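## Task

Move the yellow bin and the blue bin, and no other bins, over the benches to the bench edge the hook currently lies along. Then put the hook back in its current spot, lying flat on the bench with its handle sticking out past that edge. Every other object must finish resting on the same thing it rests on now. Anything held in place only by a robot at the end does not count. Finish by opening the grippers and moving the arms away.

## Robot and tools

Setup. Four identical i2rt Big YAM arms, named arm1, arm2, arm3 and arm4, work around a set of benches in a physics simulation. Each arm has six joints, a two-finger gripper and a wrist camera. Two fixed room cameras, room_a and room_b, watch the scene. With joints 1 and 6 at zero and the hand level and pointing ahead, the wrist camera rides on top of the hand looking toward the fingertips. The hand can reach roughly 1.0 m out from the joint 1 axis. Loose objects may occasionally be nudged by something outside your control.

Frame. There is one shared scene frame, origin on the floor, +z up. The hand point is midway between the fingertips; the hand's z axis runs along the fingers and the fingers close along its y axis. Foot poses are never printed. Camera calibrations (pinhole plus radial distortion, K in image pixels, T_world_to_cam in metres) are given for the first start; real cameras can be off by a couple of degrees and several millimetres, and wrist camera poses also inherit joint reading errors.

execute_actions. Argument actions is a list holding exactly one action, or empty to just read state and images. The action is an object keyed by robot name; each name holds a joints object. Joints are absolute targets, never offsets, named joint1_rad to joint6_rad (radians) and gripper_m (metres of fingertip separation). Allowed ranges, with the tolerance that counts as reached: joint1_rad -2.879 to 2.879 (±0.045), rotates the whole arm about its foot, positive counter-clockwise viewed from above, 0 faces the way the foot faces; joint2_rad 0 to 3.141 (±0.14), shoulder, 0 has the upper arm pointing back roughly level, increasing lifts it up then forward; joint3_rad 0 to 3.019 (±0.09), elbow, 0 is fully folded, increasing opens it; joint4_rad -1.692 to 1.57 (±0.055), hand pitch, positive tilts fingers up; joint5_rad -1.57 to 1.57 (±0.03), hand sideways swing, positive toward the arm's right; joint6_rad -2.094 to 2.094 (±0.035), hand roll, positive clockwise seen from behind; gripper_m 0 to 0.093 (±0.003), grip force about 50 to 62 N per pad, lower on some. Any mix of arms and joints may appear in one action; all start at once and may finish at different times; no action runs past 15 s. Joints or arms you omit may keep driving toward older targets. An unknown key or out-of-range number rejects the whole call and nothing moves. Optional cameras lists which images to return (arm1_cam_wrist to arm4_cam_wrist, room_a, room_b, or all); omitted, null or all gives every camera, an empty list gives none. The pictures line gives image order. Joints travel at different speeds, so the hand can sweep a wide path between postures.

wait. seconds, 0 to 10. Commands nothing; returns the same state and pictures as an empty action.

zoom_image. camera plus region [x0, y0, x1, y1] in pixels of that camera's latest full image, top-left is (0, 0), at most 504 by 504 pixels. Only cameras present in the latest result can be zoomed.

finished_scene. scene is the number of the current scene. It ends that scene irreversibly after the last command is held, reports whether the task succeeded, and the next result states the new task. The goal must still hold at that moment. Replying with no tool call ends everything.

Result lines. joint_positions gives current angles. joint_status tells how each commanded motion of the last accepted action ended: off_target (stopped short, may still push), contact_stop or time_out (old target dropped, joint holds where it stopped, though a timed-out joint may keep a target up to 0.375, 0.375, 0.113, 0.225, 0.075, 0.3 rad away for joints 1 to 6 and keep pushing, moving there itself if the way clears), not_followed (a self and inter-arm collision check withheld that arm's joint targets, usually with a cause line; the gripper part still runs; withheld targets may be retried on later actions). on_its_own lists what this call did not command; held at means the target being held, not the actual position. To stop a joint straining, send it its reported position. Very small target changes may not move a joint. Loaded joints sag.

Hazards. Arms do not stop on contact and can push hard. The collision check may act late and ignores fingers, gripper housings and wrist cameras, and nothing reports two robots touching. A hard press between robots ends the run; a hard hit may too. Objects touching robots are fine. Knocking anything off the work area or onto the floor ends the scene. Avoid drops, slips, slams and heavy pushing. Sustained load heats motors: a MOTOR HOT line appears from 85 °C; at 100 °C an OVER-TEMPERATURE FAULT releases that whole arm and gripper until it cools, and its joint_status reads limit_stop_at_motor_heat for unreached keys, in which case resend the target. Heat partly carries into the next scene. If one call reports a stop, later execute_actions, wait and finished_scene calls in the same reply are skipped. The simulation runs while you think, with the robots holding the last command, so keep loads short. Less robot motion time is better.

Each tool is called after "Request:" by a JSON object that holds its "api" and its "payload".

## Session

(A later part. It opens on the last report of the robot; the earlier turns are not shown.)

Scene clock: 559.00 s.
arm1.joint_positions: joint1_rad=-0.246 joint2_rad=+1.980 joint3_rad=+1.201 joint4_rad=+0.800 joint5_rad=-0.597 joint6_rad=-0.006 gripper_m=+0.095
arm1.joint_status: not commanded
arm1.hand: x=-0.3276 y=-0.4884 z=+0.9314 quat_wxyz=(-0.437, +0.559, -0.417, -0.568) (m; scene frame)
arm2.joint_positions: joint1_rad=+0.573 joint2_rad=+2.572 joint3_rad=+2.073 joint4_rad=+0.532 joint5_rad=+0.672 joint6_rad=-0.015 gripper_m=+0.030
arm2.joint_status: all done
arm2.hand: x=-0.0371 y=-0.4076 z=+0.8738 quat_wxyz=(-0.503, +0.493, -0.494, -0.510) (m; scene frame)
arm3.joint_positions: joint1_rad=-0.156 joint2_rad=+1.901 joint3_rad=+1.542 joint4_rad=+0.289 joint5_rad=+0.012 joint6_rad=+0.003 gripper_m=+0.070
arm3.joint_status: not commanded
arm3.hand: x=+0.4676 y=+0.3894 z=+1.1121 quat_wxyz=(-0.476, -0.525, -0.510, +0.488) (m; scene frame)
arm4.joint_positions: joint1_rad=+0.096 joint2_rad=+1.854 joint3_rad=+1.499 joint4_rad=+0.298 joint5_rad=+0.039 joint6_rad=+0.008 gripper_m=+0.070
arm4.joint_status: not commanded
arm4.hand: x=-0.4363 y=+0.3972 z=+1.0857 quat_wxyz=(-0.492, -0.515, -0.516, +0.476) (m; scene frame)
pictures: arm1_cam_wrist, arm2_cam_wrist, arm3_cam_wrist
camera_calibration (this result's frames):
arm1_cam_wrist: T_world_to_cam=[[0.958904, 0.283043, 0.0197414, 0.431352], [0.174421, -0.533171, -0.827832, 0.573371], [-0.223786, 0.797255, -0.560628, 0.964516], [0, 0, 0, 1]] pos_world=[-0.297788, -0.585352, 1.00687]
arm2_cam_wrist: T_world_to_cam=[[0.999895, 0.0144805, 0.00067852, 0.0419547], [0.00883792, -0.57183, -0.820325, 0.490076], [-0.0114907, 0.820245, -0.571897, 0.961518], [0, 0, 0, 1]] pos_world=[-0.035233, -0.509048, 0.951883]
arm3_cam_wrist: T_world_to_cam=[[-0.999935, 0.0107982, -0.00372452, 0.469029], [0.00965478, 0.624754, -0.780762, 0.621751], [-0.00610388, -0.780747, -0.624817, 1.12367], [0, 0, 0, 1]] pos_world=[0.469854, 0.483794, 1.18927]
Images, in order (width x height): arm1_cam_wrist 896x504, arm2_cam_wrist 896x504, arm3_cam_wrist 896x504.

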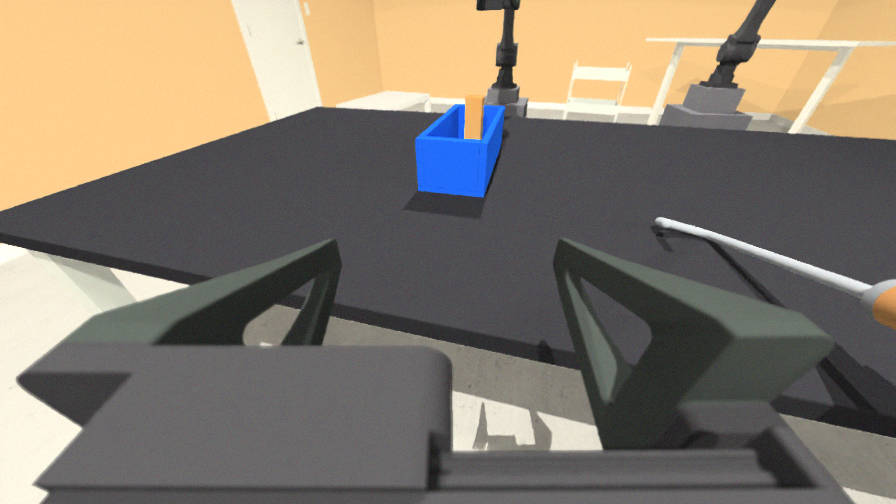

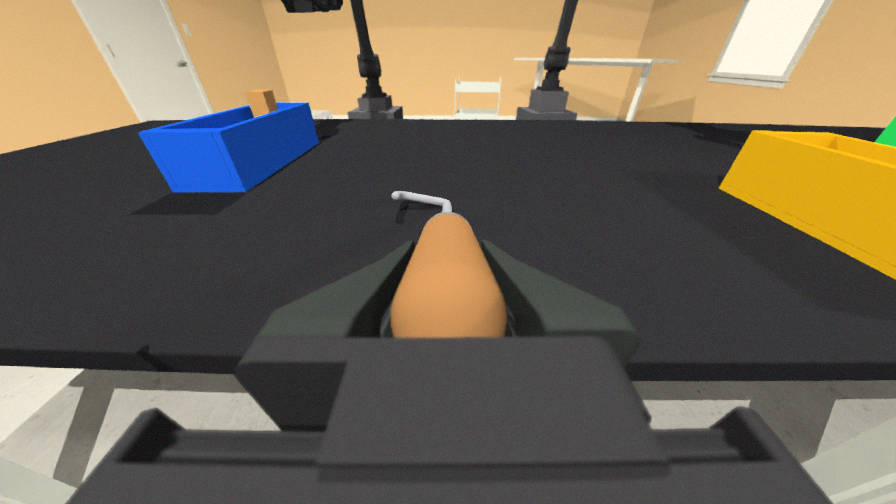

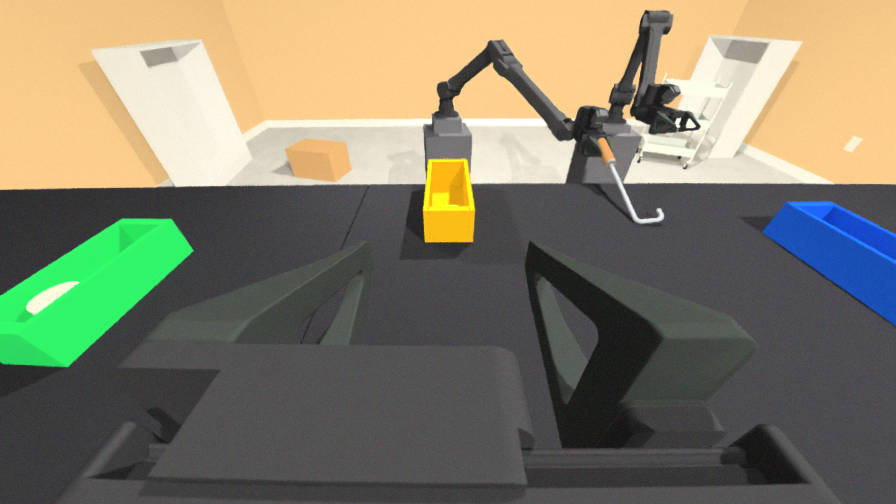

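Request:
{"api": "execute_actions", "payload": {"actions": []}}

Scene clock: 590.50 s.
arm1.joint_positions: joint1_rad=-0.246 joint2_rad=+1.980 joint3_rad=+1.201 joint4_rad=+0.800 joint5_rad=-0.597 joint6_rad=-0.006 gripper_m=+0.095
arm1.joint_status: not commanded
arm1.hand: x=-0.3276 y=-0.4884 z=+0.9314 quat_wxyz=(-0.437, +0.559, -0.417, -0.568) (m; scene frame)
arm2.joint_positions: joint1_rad=+0.573 joint2_rad=+2.572 joint3_rad=+2.073 joint4_rad=+0.532 joint5_rad=+0.672 joint6_rad=-0.015 gripper_m=+0.030
arm2.joint_status: all done
arm2.hand: x=-0.0371 y=-0.4076 z=+0.8738 quat_wxyz=(-0.503, +0.493, -0.494, -0.510) (m; scene frame)
arm3.joint_positions: joint1_rad=-0.156 joint2_rad=+1.901 joint3_rad=+1.542 joint4_rad=+0.289 joint5_rad=+0.012 joint6_rad=+0.003 gripper_m=+0.070
arm3.joint_status: not commanded
arm3.hand: x=+0.4676 y=+0.3894 z=+1.1121 quat_wxyz=(-0.476, -0.525, -0.510, +0.488) (m; scene frame)
arm4.joint_positions: joint1_rad=+0.096 joint2_rad=+1.854 joint3_rad=+1.499 joint4_rad=+0.298 joint5_rad=+0.039 joint6_rad=+0.008 gripper_m=+0.070
arm4.joint_status: not commanded
arm4.hand: x=-0.4363 y=+0.3972 z=+1.0857 quat_wxyz=(-0.492, -0.515, -0.516, +0.476) (m; scene frame)
pictures: arm1_cam_wrist, arm2_cam_wrist, arm3_cam_wrist, arm4_cam_wrist, room_a, room_b
camera_calibration (this result's frames):
arm1_cam_wrist: T_world_to_cam=[[0.958904, 0.283043, 0.0197414, 0.431352], [0.174421, -0.533171, -0.827832, 0.573371], [-0.223786, 0.797255, -0.560628, 0.964516], [0, 0, 0, 1]] pos_world=[-0.297788, -0.585352, 1.00687]
arm2_cam_wrist: T_world_to_cam=[[0.999895, 0.0144903, 0.000297189, 0.0422919], [0.00853071, -0.571831, -0.820327, 0.490066], [-0.0117169, 0.820243, -0.571895, 0.961507], [0, 0, 0, 1]] pos_world=[-0.0352022, -0.509048, 0.951882]
arm3_cam_wrist: T_world_to_cam=[[-0.999935, 0.0107982, -0.00372452, 0.469029], [0.00965478, 0.624754, -0.780762, 0.621751], [-0.00610388, -0.780747, -0.624817, 1.12367], [0, 0, 0, 1]] pos_world=[0.469854, 0.483794, 1.18927]
arm4_cam_wrist: T_world_to_cam=[[-0.999941, -0.00543868, -0.00936616, -0.422547], [0.00370804, 0.640608, -0.767859, 0.586255], [0.0101762, -0.767849, -0.640551, 1.12504], [0, 0, 0, 1]] pos_world=[-0.436145, 0.486005, 1.16685]
Images, in order (width x height): arm1_cam_wrist 896x504, arm2_cam_wrist 896x504, arm3_cam_wrist 896x504, arm4_cam_wrist 896x504, room_a 896x504, room_b 896x504.

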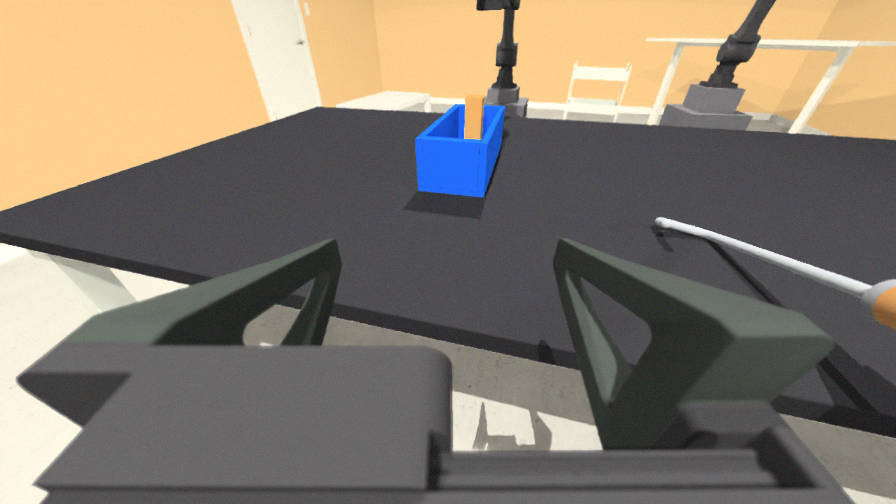

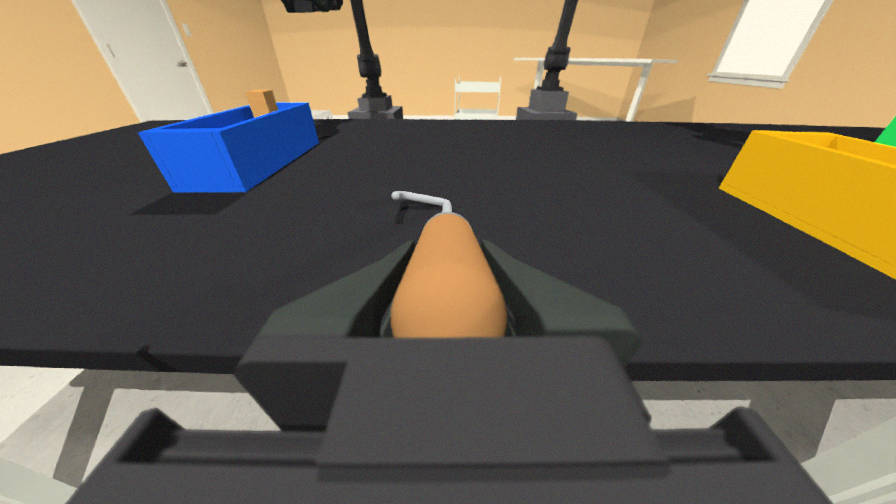

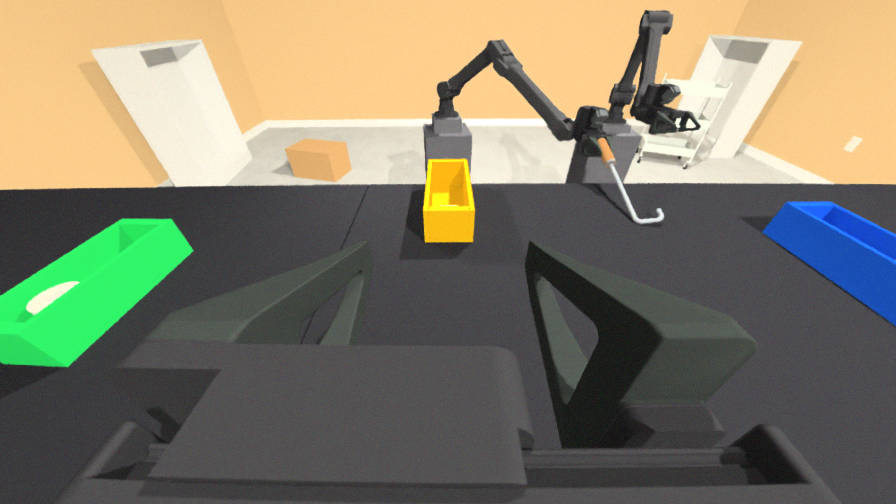

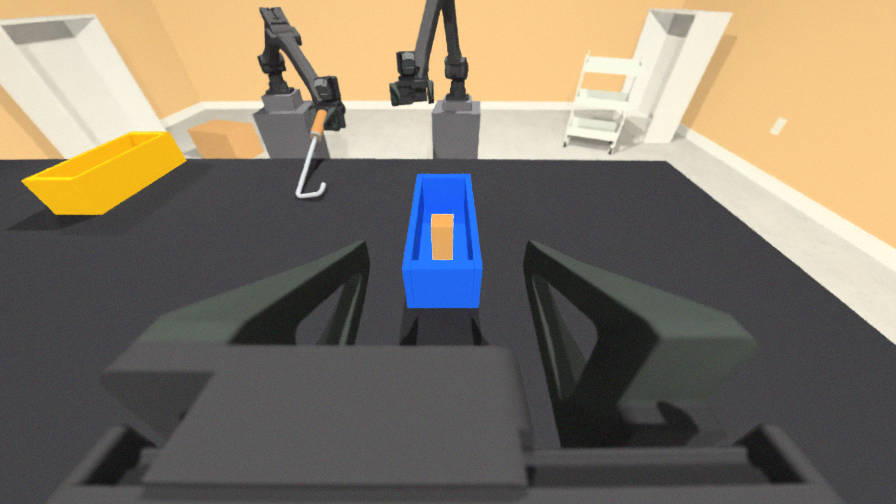

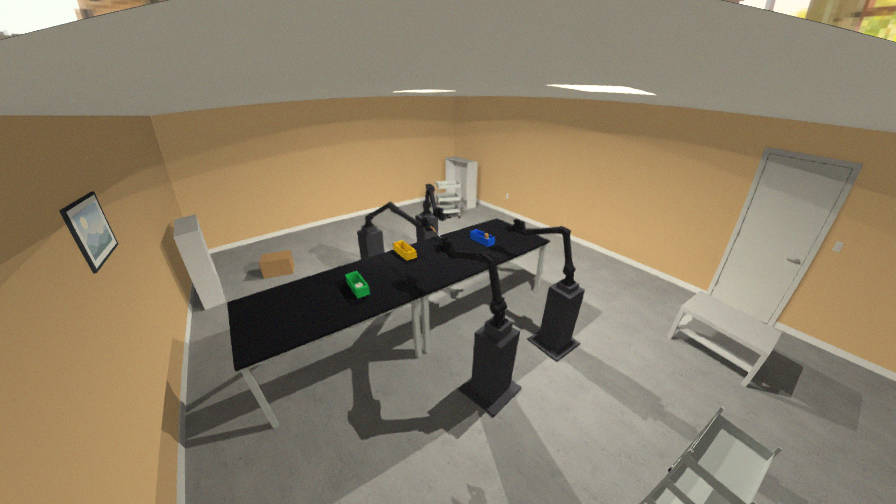

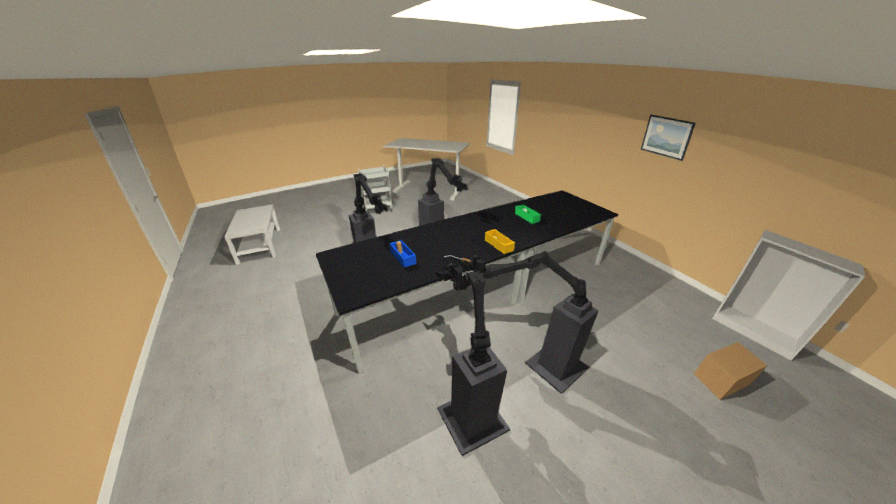

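Request:
{"api": "execute_actions", "payload": {"actions": [{"arm2":{"joints":{"joint2_rad":2.68,"joint3_rad":2.15,"joint4_rad":0.60}}}], "cameras": ["arm2_cam_wrist","arm4_cam_wrist"]}}

Scene clock: 596.07 s.
arm1.joint_positions: joint1_rad=-0.246 joint2_rad=+1.980 joint3_rad=+1.201 joint4_rad=+0.800 joint5_rad=-0.597 joint6_rad=-0.006 gripper_m=+0.095
arm1.joint_status: not commanded
arm1.hand: x=-0.3276 y=-0.4884 z=+0.9314 quat_wxyz=(-0.437, +0.559, -0.417, -0.568) (m; scene frame)
arm2.joint_positions: joint1_rad=+0.573 joint2_rad=+2.668 joint3_rad=+2.096 joint4_rad=+0.573 joint5_rad=+0.670 joint6_rad=-0.014 gripper_m=+0.030
arm2.joint_status: all done
arm2.hand: x=-0.0366 y=-0.4089 z=+0.8079 quat_wxyz=(-0.501, +0.504, -0.495, -0.499) (m; scene frame)
arm3.joint_positions: joint1_rad=-0.156 joint2_rad=+1.901 joint3_rad=+1.542 joint4_rad=+0.289 joint5_rad=+0.012 joint6_rad=+0.003 gripper_m=+0.070
arm3.joint_status: not commanded
arm3.hand: x=+0.4676 y=+0.3894 z=+1.1121 quat_wxyz=(-0.476, -0.525, -0.510, +0.488) (m; scene frame)
arm4.joint_positions: joint1_rad=+0.096 joint2_rad=+1.854 joint3_rad=+1.499 joint4_rad=+0.298 joint5_rad=+0.039 joint6_rad=+0.008 gripper_m=+0.070
arm4.joint_status: not commanded
arm4.hand: x=-0.4363 y=+0.3972 z=+1.0857 quat_wxyz=(-0.492, -0.515, -0.516, +0.476) (m; scene frame)
pictures: arm2_cam_wrist, arm4_cam_wrist
camera_calibration (this result's frames):
arm2_cam_wrist: T_world_to_cam=[[0.999678, 0.0167317, 0.0190949, 0.0274802], [0.0252959, -0.592326, -0.805301, 0.415327], [-0.00216365, 0.805524, -0.592559, 0.93598], [0, 0, 0, 1]] pos_world=[-0.0359523, -0.508405, 0.888561]
arm4_cam_wrist: T_world_to_cam=[[-0.999941, -0.00543868, -0.00936616, -0.422547], [0.00370804, 0.640608, -0.767859, 0.586255], [0.0101762, -0.767849, -0.640551, 1.12504], [0, 0, 0, 1]] pos_world=[-0.436145, 0.486005, 1.16685]
Images, in order (width x height): arm2_cam_wrist 896x504, arm4_cam_wrist 896x504.

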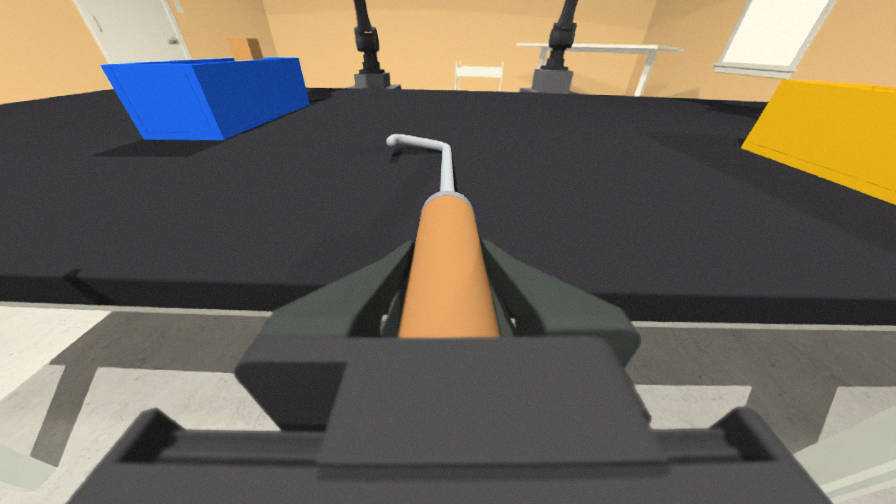

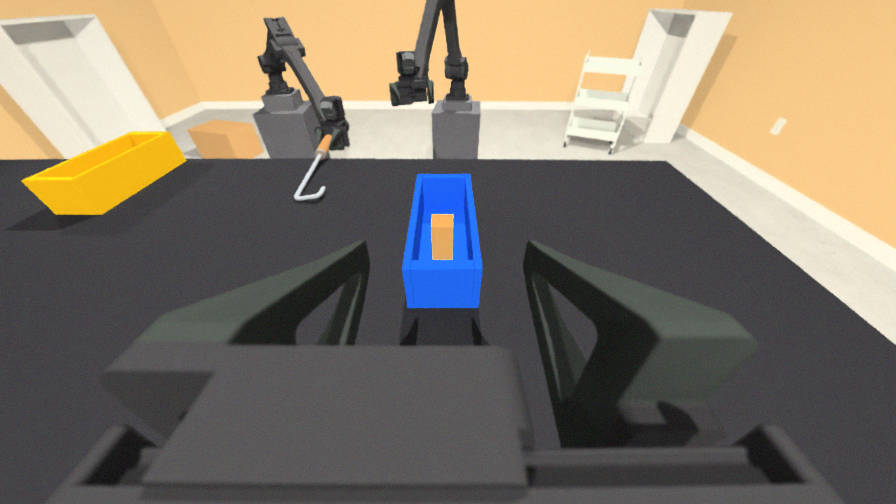

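Request:
{"api": "execute_actions", "payload": {"actions": [{"arm2":{"joints":{"joint2_rad":2.715,"joint4_rad":0.63}}}], "cameras": ["arm2_cam_wrist","arm1_cam_wrist"]}}

Scene clock: 598.83 s.
arm1.joint_positions: joint1_rad=-0.246 joint2_rad=+1.980 joint3_rad=+1.201 joint4_rad=+0.800 joint5_rad=-0.597 joint6_rad=-0.006 gripper_m=+0.095
arm1.joint_status: not commanded
arm1.hand: x=-0.3276 y=-0.4884 z=+0.9314 quat_wxyz=(-0.437, +0.559, -0.417, -0.568) (m; scene frame)
arm2.joint_positions: joint1_rad=+0.573 joint2_rad=+2.685 joint3_rad=+2.096 joint4_rad=+0.601 joint5_rad=+0.670 joint6_rad=-0.014 gripper_m=+0.030
arm2.joint_status: all done
arm2.hand: x=-0.0356 y=-0.4103 z=+0.7986 quat_wxyz=(-0.501, +0.501, -0.495, -0.503) (m; scene frame)
arm3.joint_positions: joint1_rad=-0.156 joint2_rad=+1.901 joint3_rad=+1.542 joint4_rad=+0.289 joint5_rad=+0.012 joint6_rad=+0.003 gripper_m=+0.070
arm3.joint_status: not commanded
arm3.hand: x=+0.4676 y=+0.3894 z=+1.1121 quat_wxyz=(-0.476, -0.525, -0.510, +0.488) (m; scene frame)
arm4.joint_positions: joint1_rad=+0.096 joint2_rad=+1.854 joint3_rad=+1.499 joint4_rad=+0.298 joint5_rad=+0.039 joint6_rad=+0.008 gripper_m=+0.070
arm4.joint_status: not commanded
arm4.hand: x=-0.4363 y=+0.3972 z=+1.0857 quat_wxyz=(-0.492, -0.515, -0.516, +0.476) (m; scene frame)
pictures: arm1_cam_wrist, arm2_cam_wrist
camera_calibration (this result's frames):
arm1_cam_wrist: T_world_to_cam=[[0.958904, 0.283043, 0.0197414, 0.431352], [0.174421, -0.533171, -0.827832, 0.573371], [-0.223786, 0.797255, -0.560628, 0.964516], [0, 0, 0, 1]] pos_world=[-0.297788, -0.585352, 1.00687]
arm2_cam_wrist: T_world_to_cam=[[0.999777, 0.0169567, 0.0125469, 0.0320315], [0.0201017, -0.585591, -0.810358, 0.413623], [-0.00639363, 0.81043, -0.585801, 0.927992], [0, 0, 0, 1]] pos_world=[-0.0344057, -0.510401, 0.878399]
Images, in order (width x height): arm1_cam_wrist 896x504, arm2_cam_wrist 896x504.

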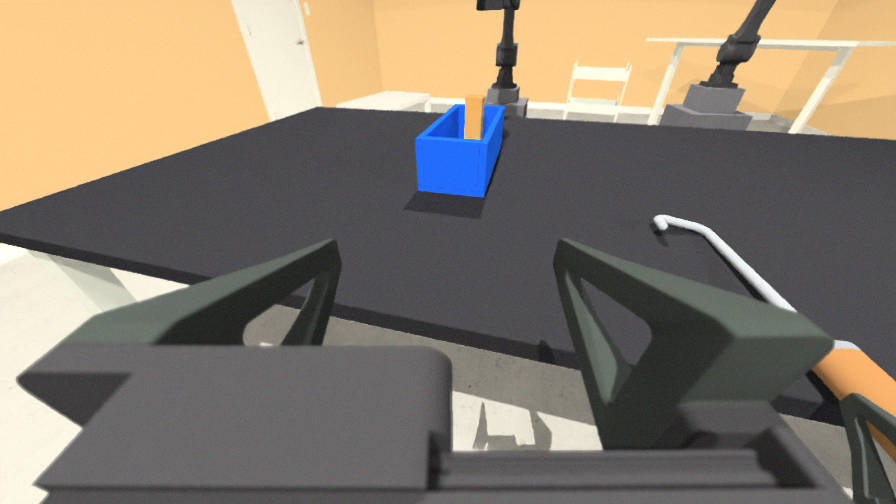

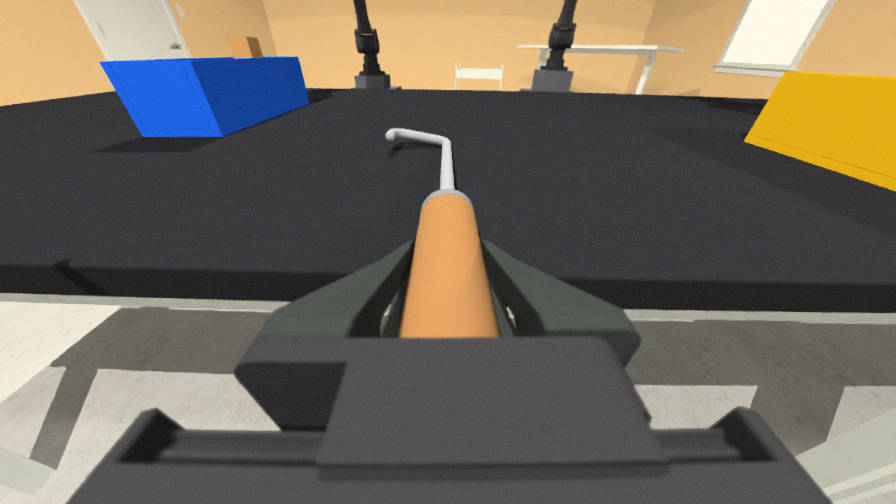

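Request:
{"api": "execute_actions", "payload": {"actions": [{"arm2":{"joints":{"joint2_rad":2.73,"gripper_m":0.093}}}], "cameras": ["arm2_cam_wrist","arm1_cam_wrist","arm4_cam_wrist"]}}

Scene clock: 603.10 s.
arm1.joint_positions: joint1_rad=-0.246 joint2_rad=+1.980 joint3_rad=+1.201 joint4_rad=+0.800 joint5_rad=-0.597 joint6_rad=-0.006 gripper_m=+0.095
arm1.joint_status: not commanded
arm1.hand: x=-0.3276 y=-0.4884 z=+0.9314 quat_wxyz=(-0.437, +0.559, -0.417, -0.568) (m; scene frame)
arm2.joint_positions: joint1_rad=+0.573 joint2_rad=+2.689 joint3_rad=+2.096 joint4_rad=+0.604 joint5_rad=+0.670 joint6_rad=-0.013 gripper_m=+0.093
arm2.joint_status: all done
arm2.hand: x=-0.0353 y=-0.4106 z=+0.7954 quat_wxyz=(-0.501, +0.501, -0.495, -0.503) (m; scene frame)
arm3.joint_positions: joint1_rad=-0.156 joint2_rad=+1.901 joint3_rad=+1.542 joint4_rad=+0.289 joint5_rad=+0.012 joint6_rad=+0.003 gripper_m=+0.070
arm3.joint_status: not commanded
arm3.hand: x=+0.4676 y=+0.3894 z=+1.1121 quat_wxyz=(-0.476, -0.525, -0.510, +0.488) (m; scene frame)
arm4.joint_positions: joint1_rad=+0.096 joint2_rad=+1.854 joint3_rad=+1.499 joint4_rad=+0.298 joint5_rad=+0.039 joint6_rad=+0.008 gripper_m=+0.070
arm4.joint_status: not commanded
arm4.hand: x=-0.4363 y=+0.3972 z=+1.0857 quat_wxyz=(-0.492, -0.515, -0.516, +0.476) (m; scene frame)
pictures: arm1_cam_wrist, arm2_cam_wrist, arm4_cam_wrist
camera_calibration (this result's frames):
arm1_cam_wrist: T_world_to_cam=[[0.958904, 0.283043, 0.0197414, 0.431352], [0.174421, -0.533171, -0.827832, 0.573371], [-0.223786, 0.797255, -0.560628, 0.964516], [0, 0, 0, 1]] pos_world=[-0.297788, -0.585352, 1.00687]
arm2_cam_wrist: T_world_to_cam=[[0.999778, 0.0169769, 0.0124858, 0.0318603], [0.0200697, -0.586318, -0.809833, 0.410163], [-0.00642782, 0.809903, -0.586528, 0.92681], [0, 0, 0, 1]] pos_world=[-0.0341277, -0.510681, 0.875366]
arm4_cam_wrist: T_world_to_cam=[[-0.999941, -0.00543868, -0.00936616, -0.422547], [0.00370804, 0.640608, -0.767859, 0.586255], [0.0101762, -0.767849, -0.640551, 1.12504], [0, 0, 0, 1]] pos_world=[-0.436145, 0.486005, 1.16685]
Images, in order (width x height): arm1_cam_wrist 896x504, arm2_cam_wrist 896x504, arm4_cam_wrist 896x504.

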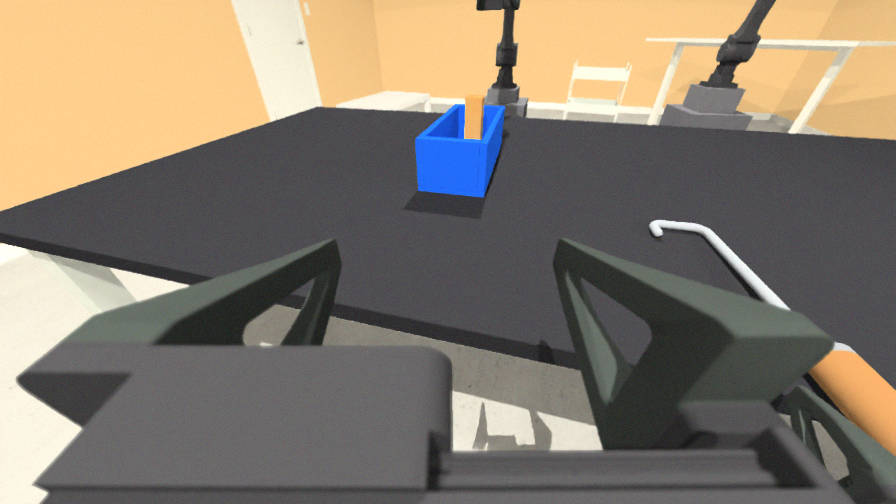

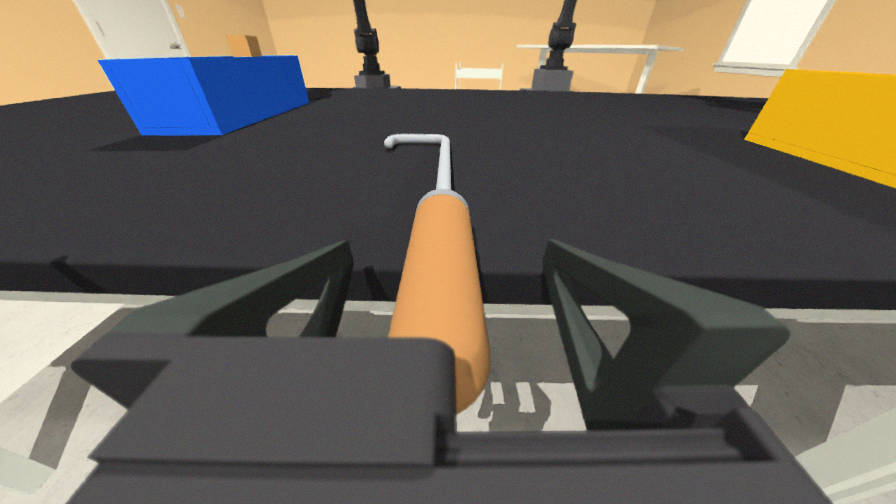

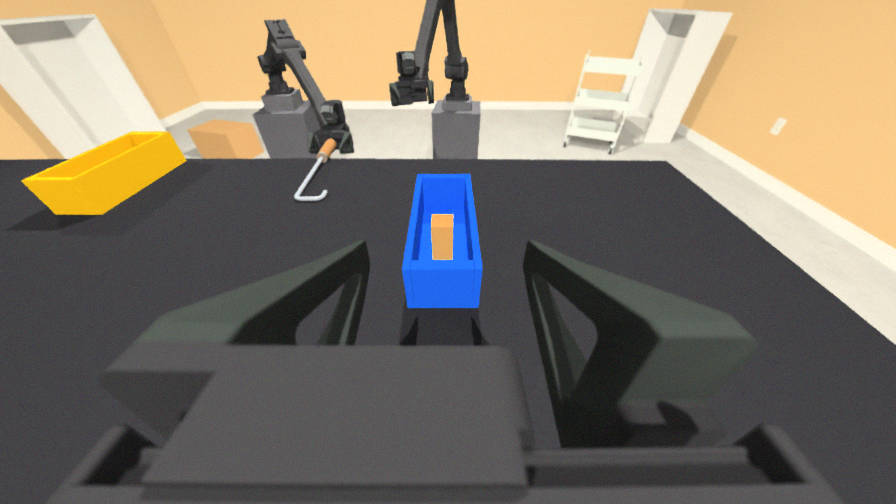

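Request:
{"api": "execute_actions", "payload": {"actions": [{"arm2":{"joints":{"joint2_rad":1.75,"joint3_rad":1.15}},"arm1":{"joints":{"joint2_rad":2.42,"joint3_rad":1.93,"joint4_rad":0.53,"joint5_rad":-0.592,"gripper_m":0.093}}}], "cameras": ["arm1_cam_wrist","arm4_cam_wrist"]}}

Request:
{"api": "execute_actions", "payload": {"actions": [{"arm2":{"joints":{"joint1_rad":0.1,"joint2_rad":1.4,"joint3_rad":0.9,"joint5_rad":0.2}},"arm1":{"joints":{"joint1_rad":-0.517}}}], "cameras": ["arm1_cam_wrist","arm4_cam_wrist"]}}

Scene clock: 624.50 s.
arm1.joint_positions: joint1_rad=-0.247 joint2_rad=+2.401 joint3_rad=+1.901 joint4_rad=+0.542 joint5_rad=-0.594 joint6_rad=-0.008 gripper_m=+0.093
arm1.joint_status: all done
arm1.hand: x=-0.2710 y=-0.3218 z=+0.9067 quat_wxyz=(-0.445, +0.556, -0.411, -0.570) (m; scene frame)
arm2.joint_positions: joint1_rad=+0.573 joint2_rad=+1.731 joint3_rad=+1.149 joint4_rad=+0.623 joint5_rad=+0.668 joint6_rad=-0.012 gripper_m=+0.093
arm2.joint_status: all done
arm2.hand: x=+0.1160 y=-0.5979 z=+1.0639 quat_wxyz=(-0.502, +0.490, -0.494, -0.514) (m; scene frame)
arm3.joint_positions: joint1_rad=-0.156 joint2_rad=+1.901 joint3_rad=+1.542 joint4_rad=+0.289 joint5_rad=+0.012 joint6_rad=+0.003 gripper_m=+0.070
arm3.joint_status: not commanded
arm3.hand: x=+0.4676 y=+0.3894 z=+1.1121 quat_wxyz=(-0.476, -0.525, -0.510, +0.488) (m; scene frame)
arm4.joint_positions: joint1_rad=+0.096 joint2_rad=+1.854 joint3_rad=+1.499 joint4_rad=+0.298 joint5_rad=+0.039 joint6_rad=+0.008 gripper_m=+0.070
arm4.joint_status: not commanded
arm4.hand: x=-0.4363 y=+0.3972 z=+1.0857 quat_wxyz=(-0.492, -0.515, -0.516, +0.476) (m; scene frame)
pictures: arm1_cam_wrist, arm4_cam_wrist
camera_calibration (this result's frames):
arm1_cam_wrist: T_world_to_cam=[[0.959733, 0.278979, 0.0329216, 0.317417], [0.179056, -0.51722, -0.836912, 0.646581], [-0.216453, 0.809107, -0.546346, 0.823365], [0, 0, 0, 1]] pos_world=[-0.24219, -0.420319, 0.980524]
arm4_cam_wrist: T_world_to_cam=[[-0.999941, -0.00543868, -0.00936616, -0.422547], [0.00370804, 0.640608, -0.767859, 0.586255], [0.0101762, -0.767849, -0.640551, 1.12504], [0, 0, 0, 1]] pos_world=[-0.436145, 0.486005, 1.16685]
Images, in order (width x height): arm1_cam_wrist 896x504, arm4_cam_wrist 896x504.

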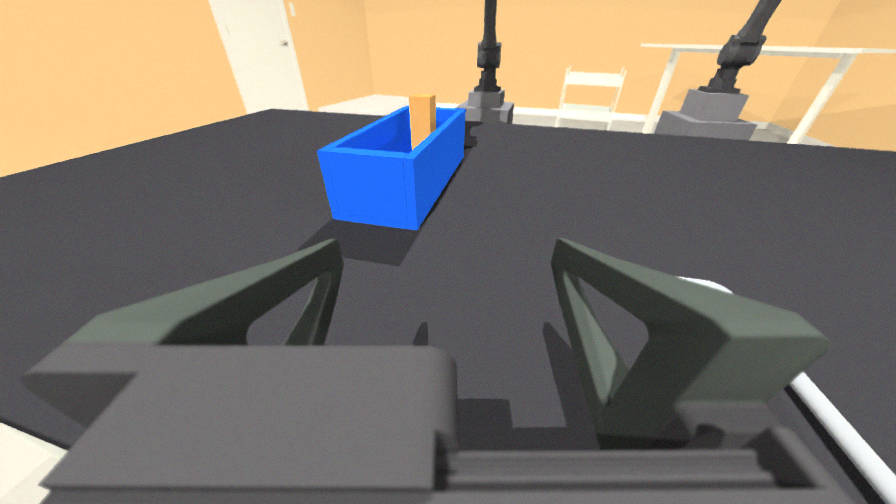

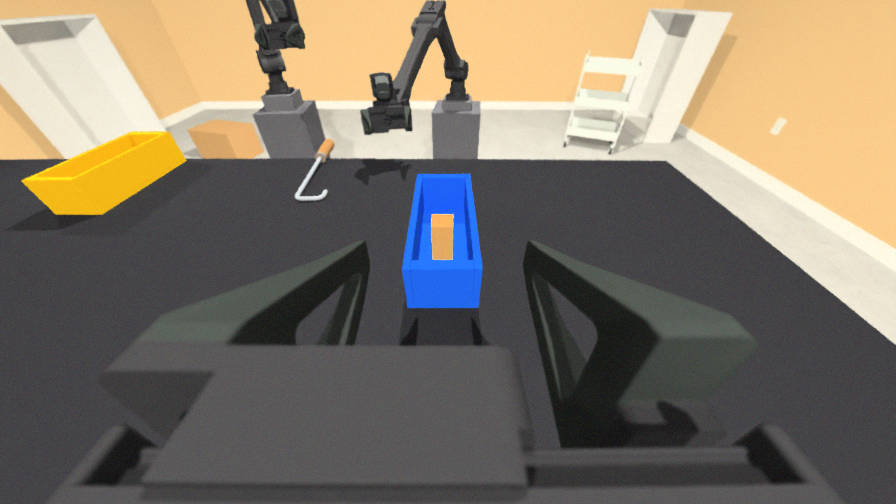

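Scene clock: 626.33 s.
arm1.joint_positions: joint1_rad=-0.510 joint2_rad=+2.401 joint3_rad=+1.901 joint4_rad=+0.542 joint5_rad=-0.591 joint6_rad=-0.006 gripper_m=+0.093
arm1.joint_status: all done
arm1.hand: x=-0.0472 y=-0.4030 z=+0.9044 quat_wxyz=(-0.515, +0.495, -0.483, -0.506) (m; scene frame)
arm2.joint_positions: joint1_rad=+0.093 joint2_rad=+1.378 joint3_rad=+0.905 joint4_rad=+0.623 joint5_rad=+0.204 joint6_rad=-0.011 gripper_m=+0.093
arm2.joint_status: all done
arm2.hand: x=+0.3747 y=-0.6018 z=+1.1479 quat_wxyz=(-0.532, +0.455, -0.469, -0.538) (m; scene frame)
arm3.joint_positions: joint1_rad=-0.156 joint2_rad=+1.901 joint3_rad=+1.542 joint4_rad=+0.289 joint5_rad=+0.012 joint6_rad=+0.003 gripper_m=+0.070
arm3.joint_status: not commanded
arm3.hand: x=+0.4676 y=+0.3894 z=+1.1121 quat_wxyz=(-0.476, -0.525, -0.510, +0.488) (m; scene frame)
arm4.joint_positions: joint1_rad=+0.096 joint2_rad=+1.854 joint3_rad=+1.499 joint4_rad=+0.298 joint5_rad=+0.039 joint6_rad=+0.008 gripper_m=+0.070
arm4.joint_status: not commanded
arm4.hand: x=-0.4363 y=+0.3972 z=+1.0857 quat_wxyz=(-0.492, -0.515, -0.516, +0.476) (m; scene frame)
pictures: arm1_cam_wrist, arm4_cam_wrist
camera_calibration (this result's frames):
arm1_cam_wrist: T_world_to_cam=[[0.999469, 0.0159994, 0.0283932, 0.025335], [0.0325186, -0.547494, -0.836177, 0.542742], [0.00216673, 0.836656, -0.547724, 0.9589], [0, 0, 0, 1]] pos_world=[-0.0450484, -0.505527, 0.978321]
arm4_cam_wrist: T_world_to_cam=[[-0.999941, -0.00543868, -0.00936616, -0.422547], [0.00370804, 0.640608, -0.767859, 0.586255], [0.0101762, -0.767849, -0.640551, 1.12504], [0, 0, 0, 1]] pos_world=[-0.436145, 0.486005, 1.16685]
Images, in order (width x height): arm1_cam_wrist 896x504, arm4_cam_wrist 896x504.

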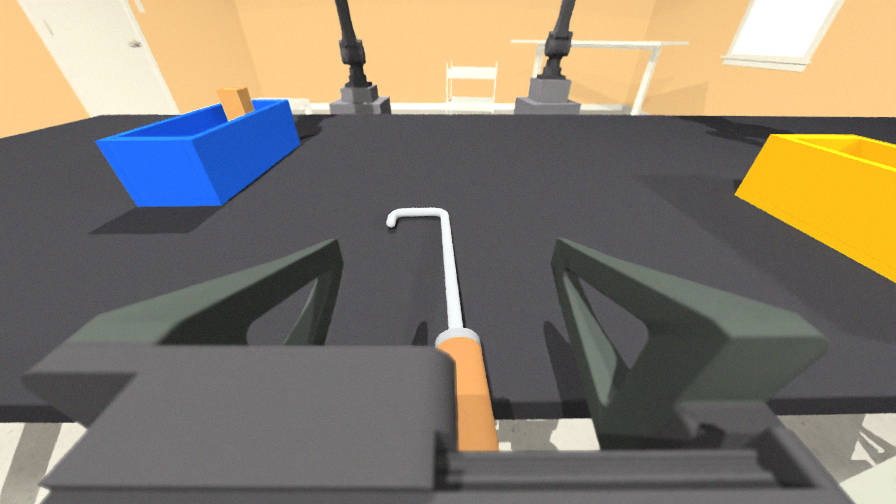

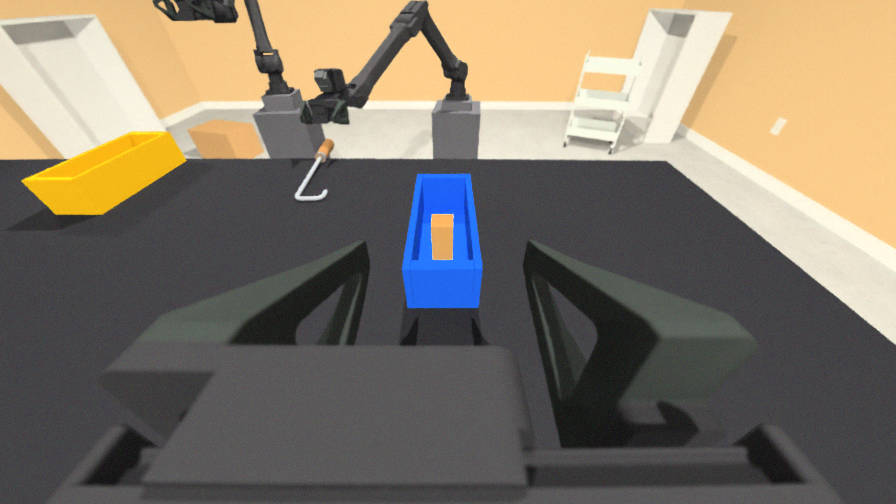

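Request:
{"api": "execute_actions", "payload": {"actions": [{"arm1":{"joints":{"joint1_rad":-0.532,"joint2_rad":2.575,"joint4_rad":0.675,"joint5_rad":-0.60}},"arm2":{"joints":{"joint1_rad":-0.2,"joint2_rad":1.2,"joint3_rad":0.8}}}], "cameras": ["arm1_cam_wrist","arm4_cam_wrist"]}}

Scene clock: 633.40 s.
arm1.joint_positions: joint1_rad=-0.528 joint2_rad=+2.562 joint3_rad=+1.904 joint4_rad=+0.659 joint5_rad=-0.598 joint6_rad=-0.006 gripper_m=+0.093
arm1.joint_status: all done
arm1.hand: x=-0.0377 y=-0.4128 z=+0.7905 quat_wxyz=(-0.503, +0.496, -0.500, -0.501) (m; scene frame)
arm2.joint_positions: joint1_rad=-0.207 joint2_rad=+1.188 joint3_rad=+0.792 joint4_rad=+0.623 joint5_rad=+0.200 joint6_rad=-0.011 gripper_m=+0.093
arm2.joint_status: all done
arm2.hand: x=+0.5464 y=-0.6670 z=+1.1850 quat_wxyz=(-0.622, +0.359, -0.511, -0.472) (m; scene frame)
arm3.joint_positions: joint1_rad=-0.156 joint2_rad=+1.901 joint3_rad=+1.542 joint4_rad=+0.289 joint5_rad=+0.012 joint6_rad=+0.003 gripper_m=+0.070
arm3.joint_status: not commanded
arm3.hand: x=+0.4676 y=+0.3894 z=+1.1121 quat_wxyz=(-0.476, -0.525, -0.510, +0.488) (m; scene frame)
arm4.joint_positions: joint1_rad=+0.096 joint2_rad=+1.854 joint3_rad=+1.499 joint4_rad=+0.298 joint5_rad=+0.039 joint6_rad=+0.008 gripper_m=+0.070
arm4.joint_status: not commanded
arm4.hand: x=-0.4363 y=+0.3972 z=+1.0857 quat_wxyz=(-0.492, -0.515, -0.516, +0.476) (m; scene frame)
pictures: arm1_cam_wrist, arm4_cam_wrist
camera_calibration (this result's frames):
arm1_cam_wrist: T_world_to_cam=[[0.999963, 0.00710459, 0.00477505, 0.0342045], [0.00799483, -0.575764, -0.817577, 0.414535], [-0.00305924, 0.817585, -0.5758, 0.918827], [0, 0, 0, 1]] pos_world=[-0.0347065, -0.512788, 0.867812]
arm4_cam_wrist: T_world_to_cam=[[-0.999941, -0.00543868, -0.00936616, -0.422547], [0.00370804, 0.640608, -0.767859, 0.586255], [0.0101762, -0.767849, -0.640551, 1.12504], [0, 0, 0, 1]] pos_world=[-0.436145, 0.486005, 1.16685]
Images, in order (width x height): arm1_cam_wrist 896x504, arm4_cam_wrist 896x504.

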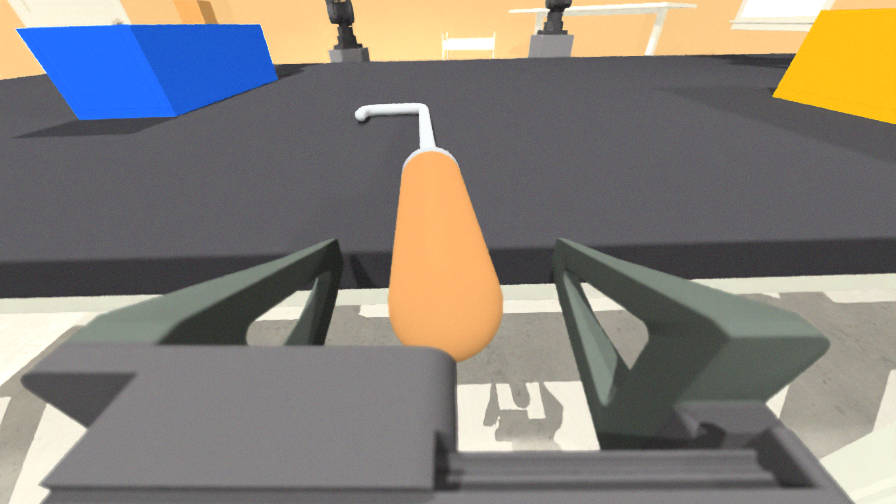

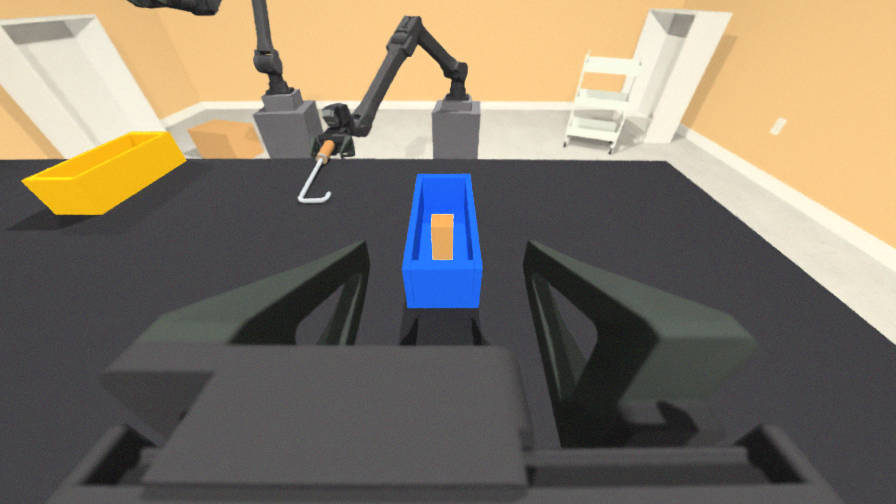

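Request:
{"api": "execute_actions", "payload": {"actions": [{"arm1":{"joints":{"gripper_m":0.0}}}], "cameras": ["arm1_cam_wrist"]}}

Scene clock: 653.57 s.
arm1.joint_positions: joint1_rad=-0.527 joint2_rad=+2.562 joint3_rad=+1.904 joint4_rad=+0.659 joint5_rad=-0.599 joint6_rad=-0.005 gripper_m=+0.030
arm1.joint_status: gripper_m off_target (ended at +0.030, target +0.000)
arm1.hand: x=-0.0383 y=-0.4124 z=+0.7907 quat_wxyz=(-0.503, +0.496, -0.499, -0.501) (m; scene frame)
arm2.joint_positions: joint1_rad=-0.207 joint2_rad=+1.188 joint3_rad=+0.792 joint4_rad=+0.623 joint5_rad=+0.200 joint6_rad=-0.011 gripper_m=+0.093
arm2.joint_status: not commanded
arm2.hand: x=+0.5464 y=-0.6670 z=+1.1850 quat_wxyz=(-0.622, +0.359, -0.511, -0.472) (m; scene frame)
arm3.joint_positions: joint1_rad=-0.156 joint2_rad=+1.901 joint3_rad=+1.542 joint4_rad=+0.289 joint5_rad=+0.012 joint6_rad=+0.003 gripper_m=+0.070
arm3.joint_status: not commanded
arm3.hand: x=+0.4676 y=+0.3894 z=+1.1121 quat_wxyz=(-0.476, -0.525, -0.510, +0.488) (m; scene frame)
arm4.joint_positions: joint1_rad=+0.096 joint2_rad=+1.854 joint3_rad=+1.499 joint4_rad=+0.298 joint5_rad=+0.039 joint6_rad=+0.008 gripper_m=+0.070
arm4.joint_status: not commanded
arm4.hand: x=-0.4363 y=+0.3972 z=+1.0857 quat_wxyz=(-0.492, -0.515, -0.516, +0.476) (m; scene frame)
pictures: arm1_cam_wrist
camera_calibration (this result's frames):
arm1_cam_wrist: T_world_to_cam=[[0.999954, 0.00824101, 0.00484177, 0.0352846], [0.00870119, -0.575233, -0.817943, 0.415406], [-0.00395553, 0.817948, -0.575278, 0.918361], [0, 0, 0, 1]] pos_world=[-0.0352649, -0.512508, 0.867921]
Images, in order (width x height): arm1_cam_wrist 896x504.

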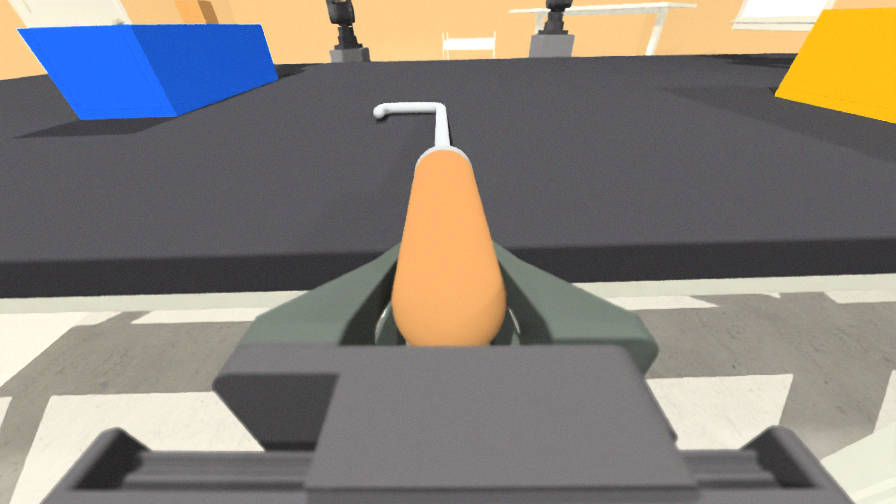

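Request:
{"api": "execute_actions", "payload": {"actions": [{"arm1":{"joints":{"joint2_rad":2.42,"joint4_rad":0.56,"joint6_rad":-1.57}}}], "cameras": ["arm1_cam_wrist","arm4_cam_wrist","arm3_cam_wrist"]}}

Scene clock: 661.03 s.
arm1.joint_positions: joint1_rad=-0.527 joint2_rad=+2.444 joint3_rad=+1.904 joint4_rad=+0.551 joint5_rad=-0.602 joint6_rad=-1.557 gripper_m=+0.030
arm1.joint_status: all done
arm1.hand: x=-0.0354 y=-0.4088 z=+0.8709 quat_wxyz=(-0.713, +0.701, -0.006, -0.005) (m; scene frame)
arm2.joint_positions: joint1_rad=-0.207 joint2_rad=+1.188 joint3_rad=+0.792 joint4_rad=+0.623 joint5_rad=+0.200 joint6_rad=-0.011 gripper_m=+0.093
arm2.joint_status: not commanded
arm2.hand: x=+0.5464 y=-0.6670 z=+1.1850 quat_wxyz=(-0.622, +0.359, -0.511, -0.472) (m; scene frame)
arm3.joint_positions: joint1_rad=-0.156 joint2_rad=+1.901 joint3_rad=+1.542 joint4_rad=+0.289 joint5_rad=+0.012 joint6_rad=+0.003 gripper_m=+0.070
arm3.joint_status: not commanded
arm3.hand: x=+0.4676 y=+0.3894 z=+1.1121 quat_wxyz=(-0.476, -0.525, -0.510, +0.488) (m; scene frame)
arm4.joint_positions: joint1_rad=+0.096 joint2_rad=+1.854 joint3_rad=+1.499 joint4_rad=+0.298 joint5_rad=+0.039 joint6_rad=+0.008 gripper_m=+0.070
arm4.joint_status: not commanded
arm4.hand: x=-0.4363 y=+0.3972 z=+1.0857 quat_wxyz=(-0.492, -0.515, -0.516, +0.476) (m; scene frame)
pictures: arm1_cam_wrist, arm3_cam_wrist, arm4_cam_wrist
camera_calibration (this result's frames):
arm1_cam_wrist: T_world_to_cam=[[0.00874215, -0.00482451, 0.99995, -0.875153], [0.811663, -0.584041, -0.00991389, -0.19578], [0.58406, 0.811709, -0.0011899, 0.479894], [0, 0, 0, 1]] pos_world=[-0.113729, -0.5081, 0.87374]
arm3_cam_wrist: T_world_to_cam=[[-0.999935, 0.0107982, -0.00372452, 0.469029], [0.00965478, 0.624754, -0.780762, 0.621751], [-0.00610388, -0.780747, -0.624817, 1.12367], [0, 0, 0, 1]] pos_world=[0.469854, 0.483794, 1.18927]
arm4_cam_wrist: T_world_to_cam=[[-0.999941, -0.00543868, -0.00936616, -0.422547], [0.00370804, 0.640608, -0.767859, 0.586255], [0.0101762, -0.767849, -0.640551, 1.12504], [0, 0, 0, 1]] pos_world=[-0.436145, 0.486005, 1.16685]
Images, in order (width x height): arm1_cam_wrist 896x504, arm3_cam_wrist 896x504, arm4_cam_wrist 896x504.

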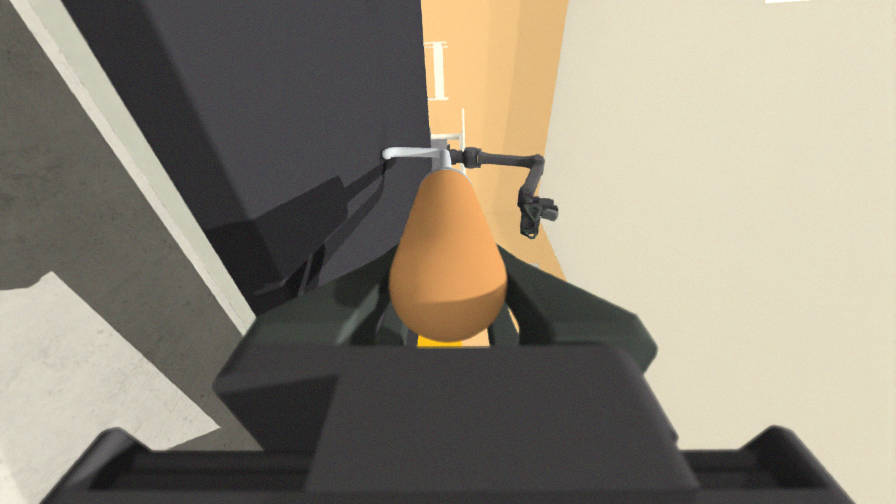

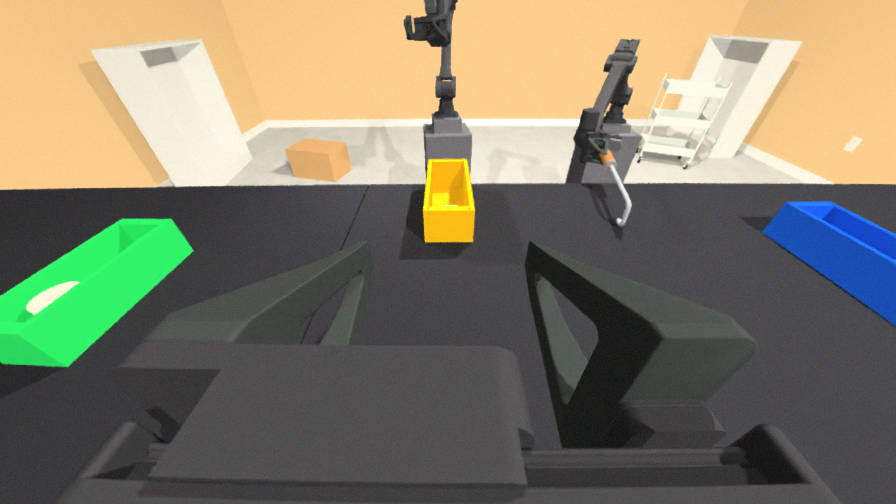

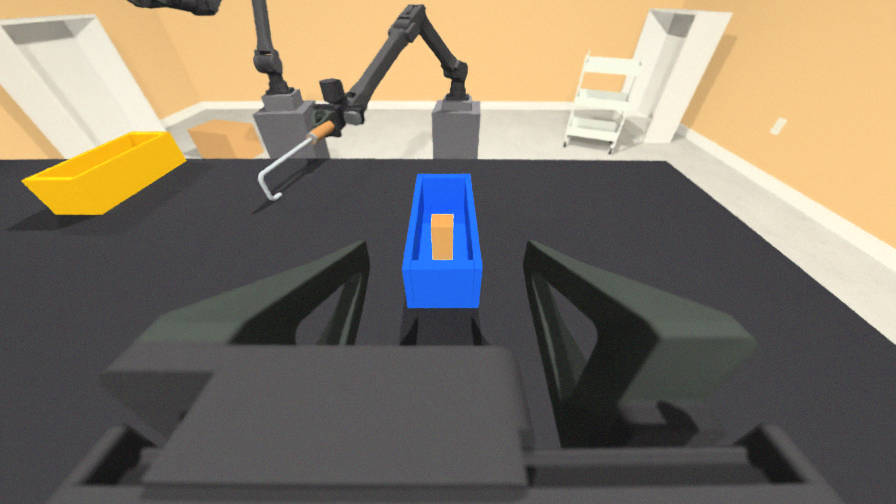

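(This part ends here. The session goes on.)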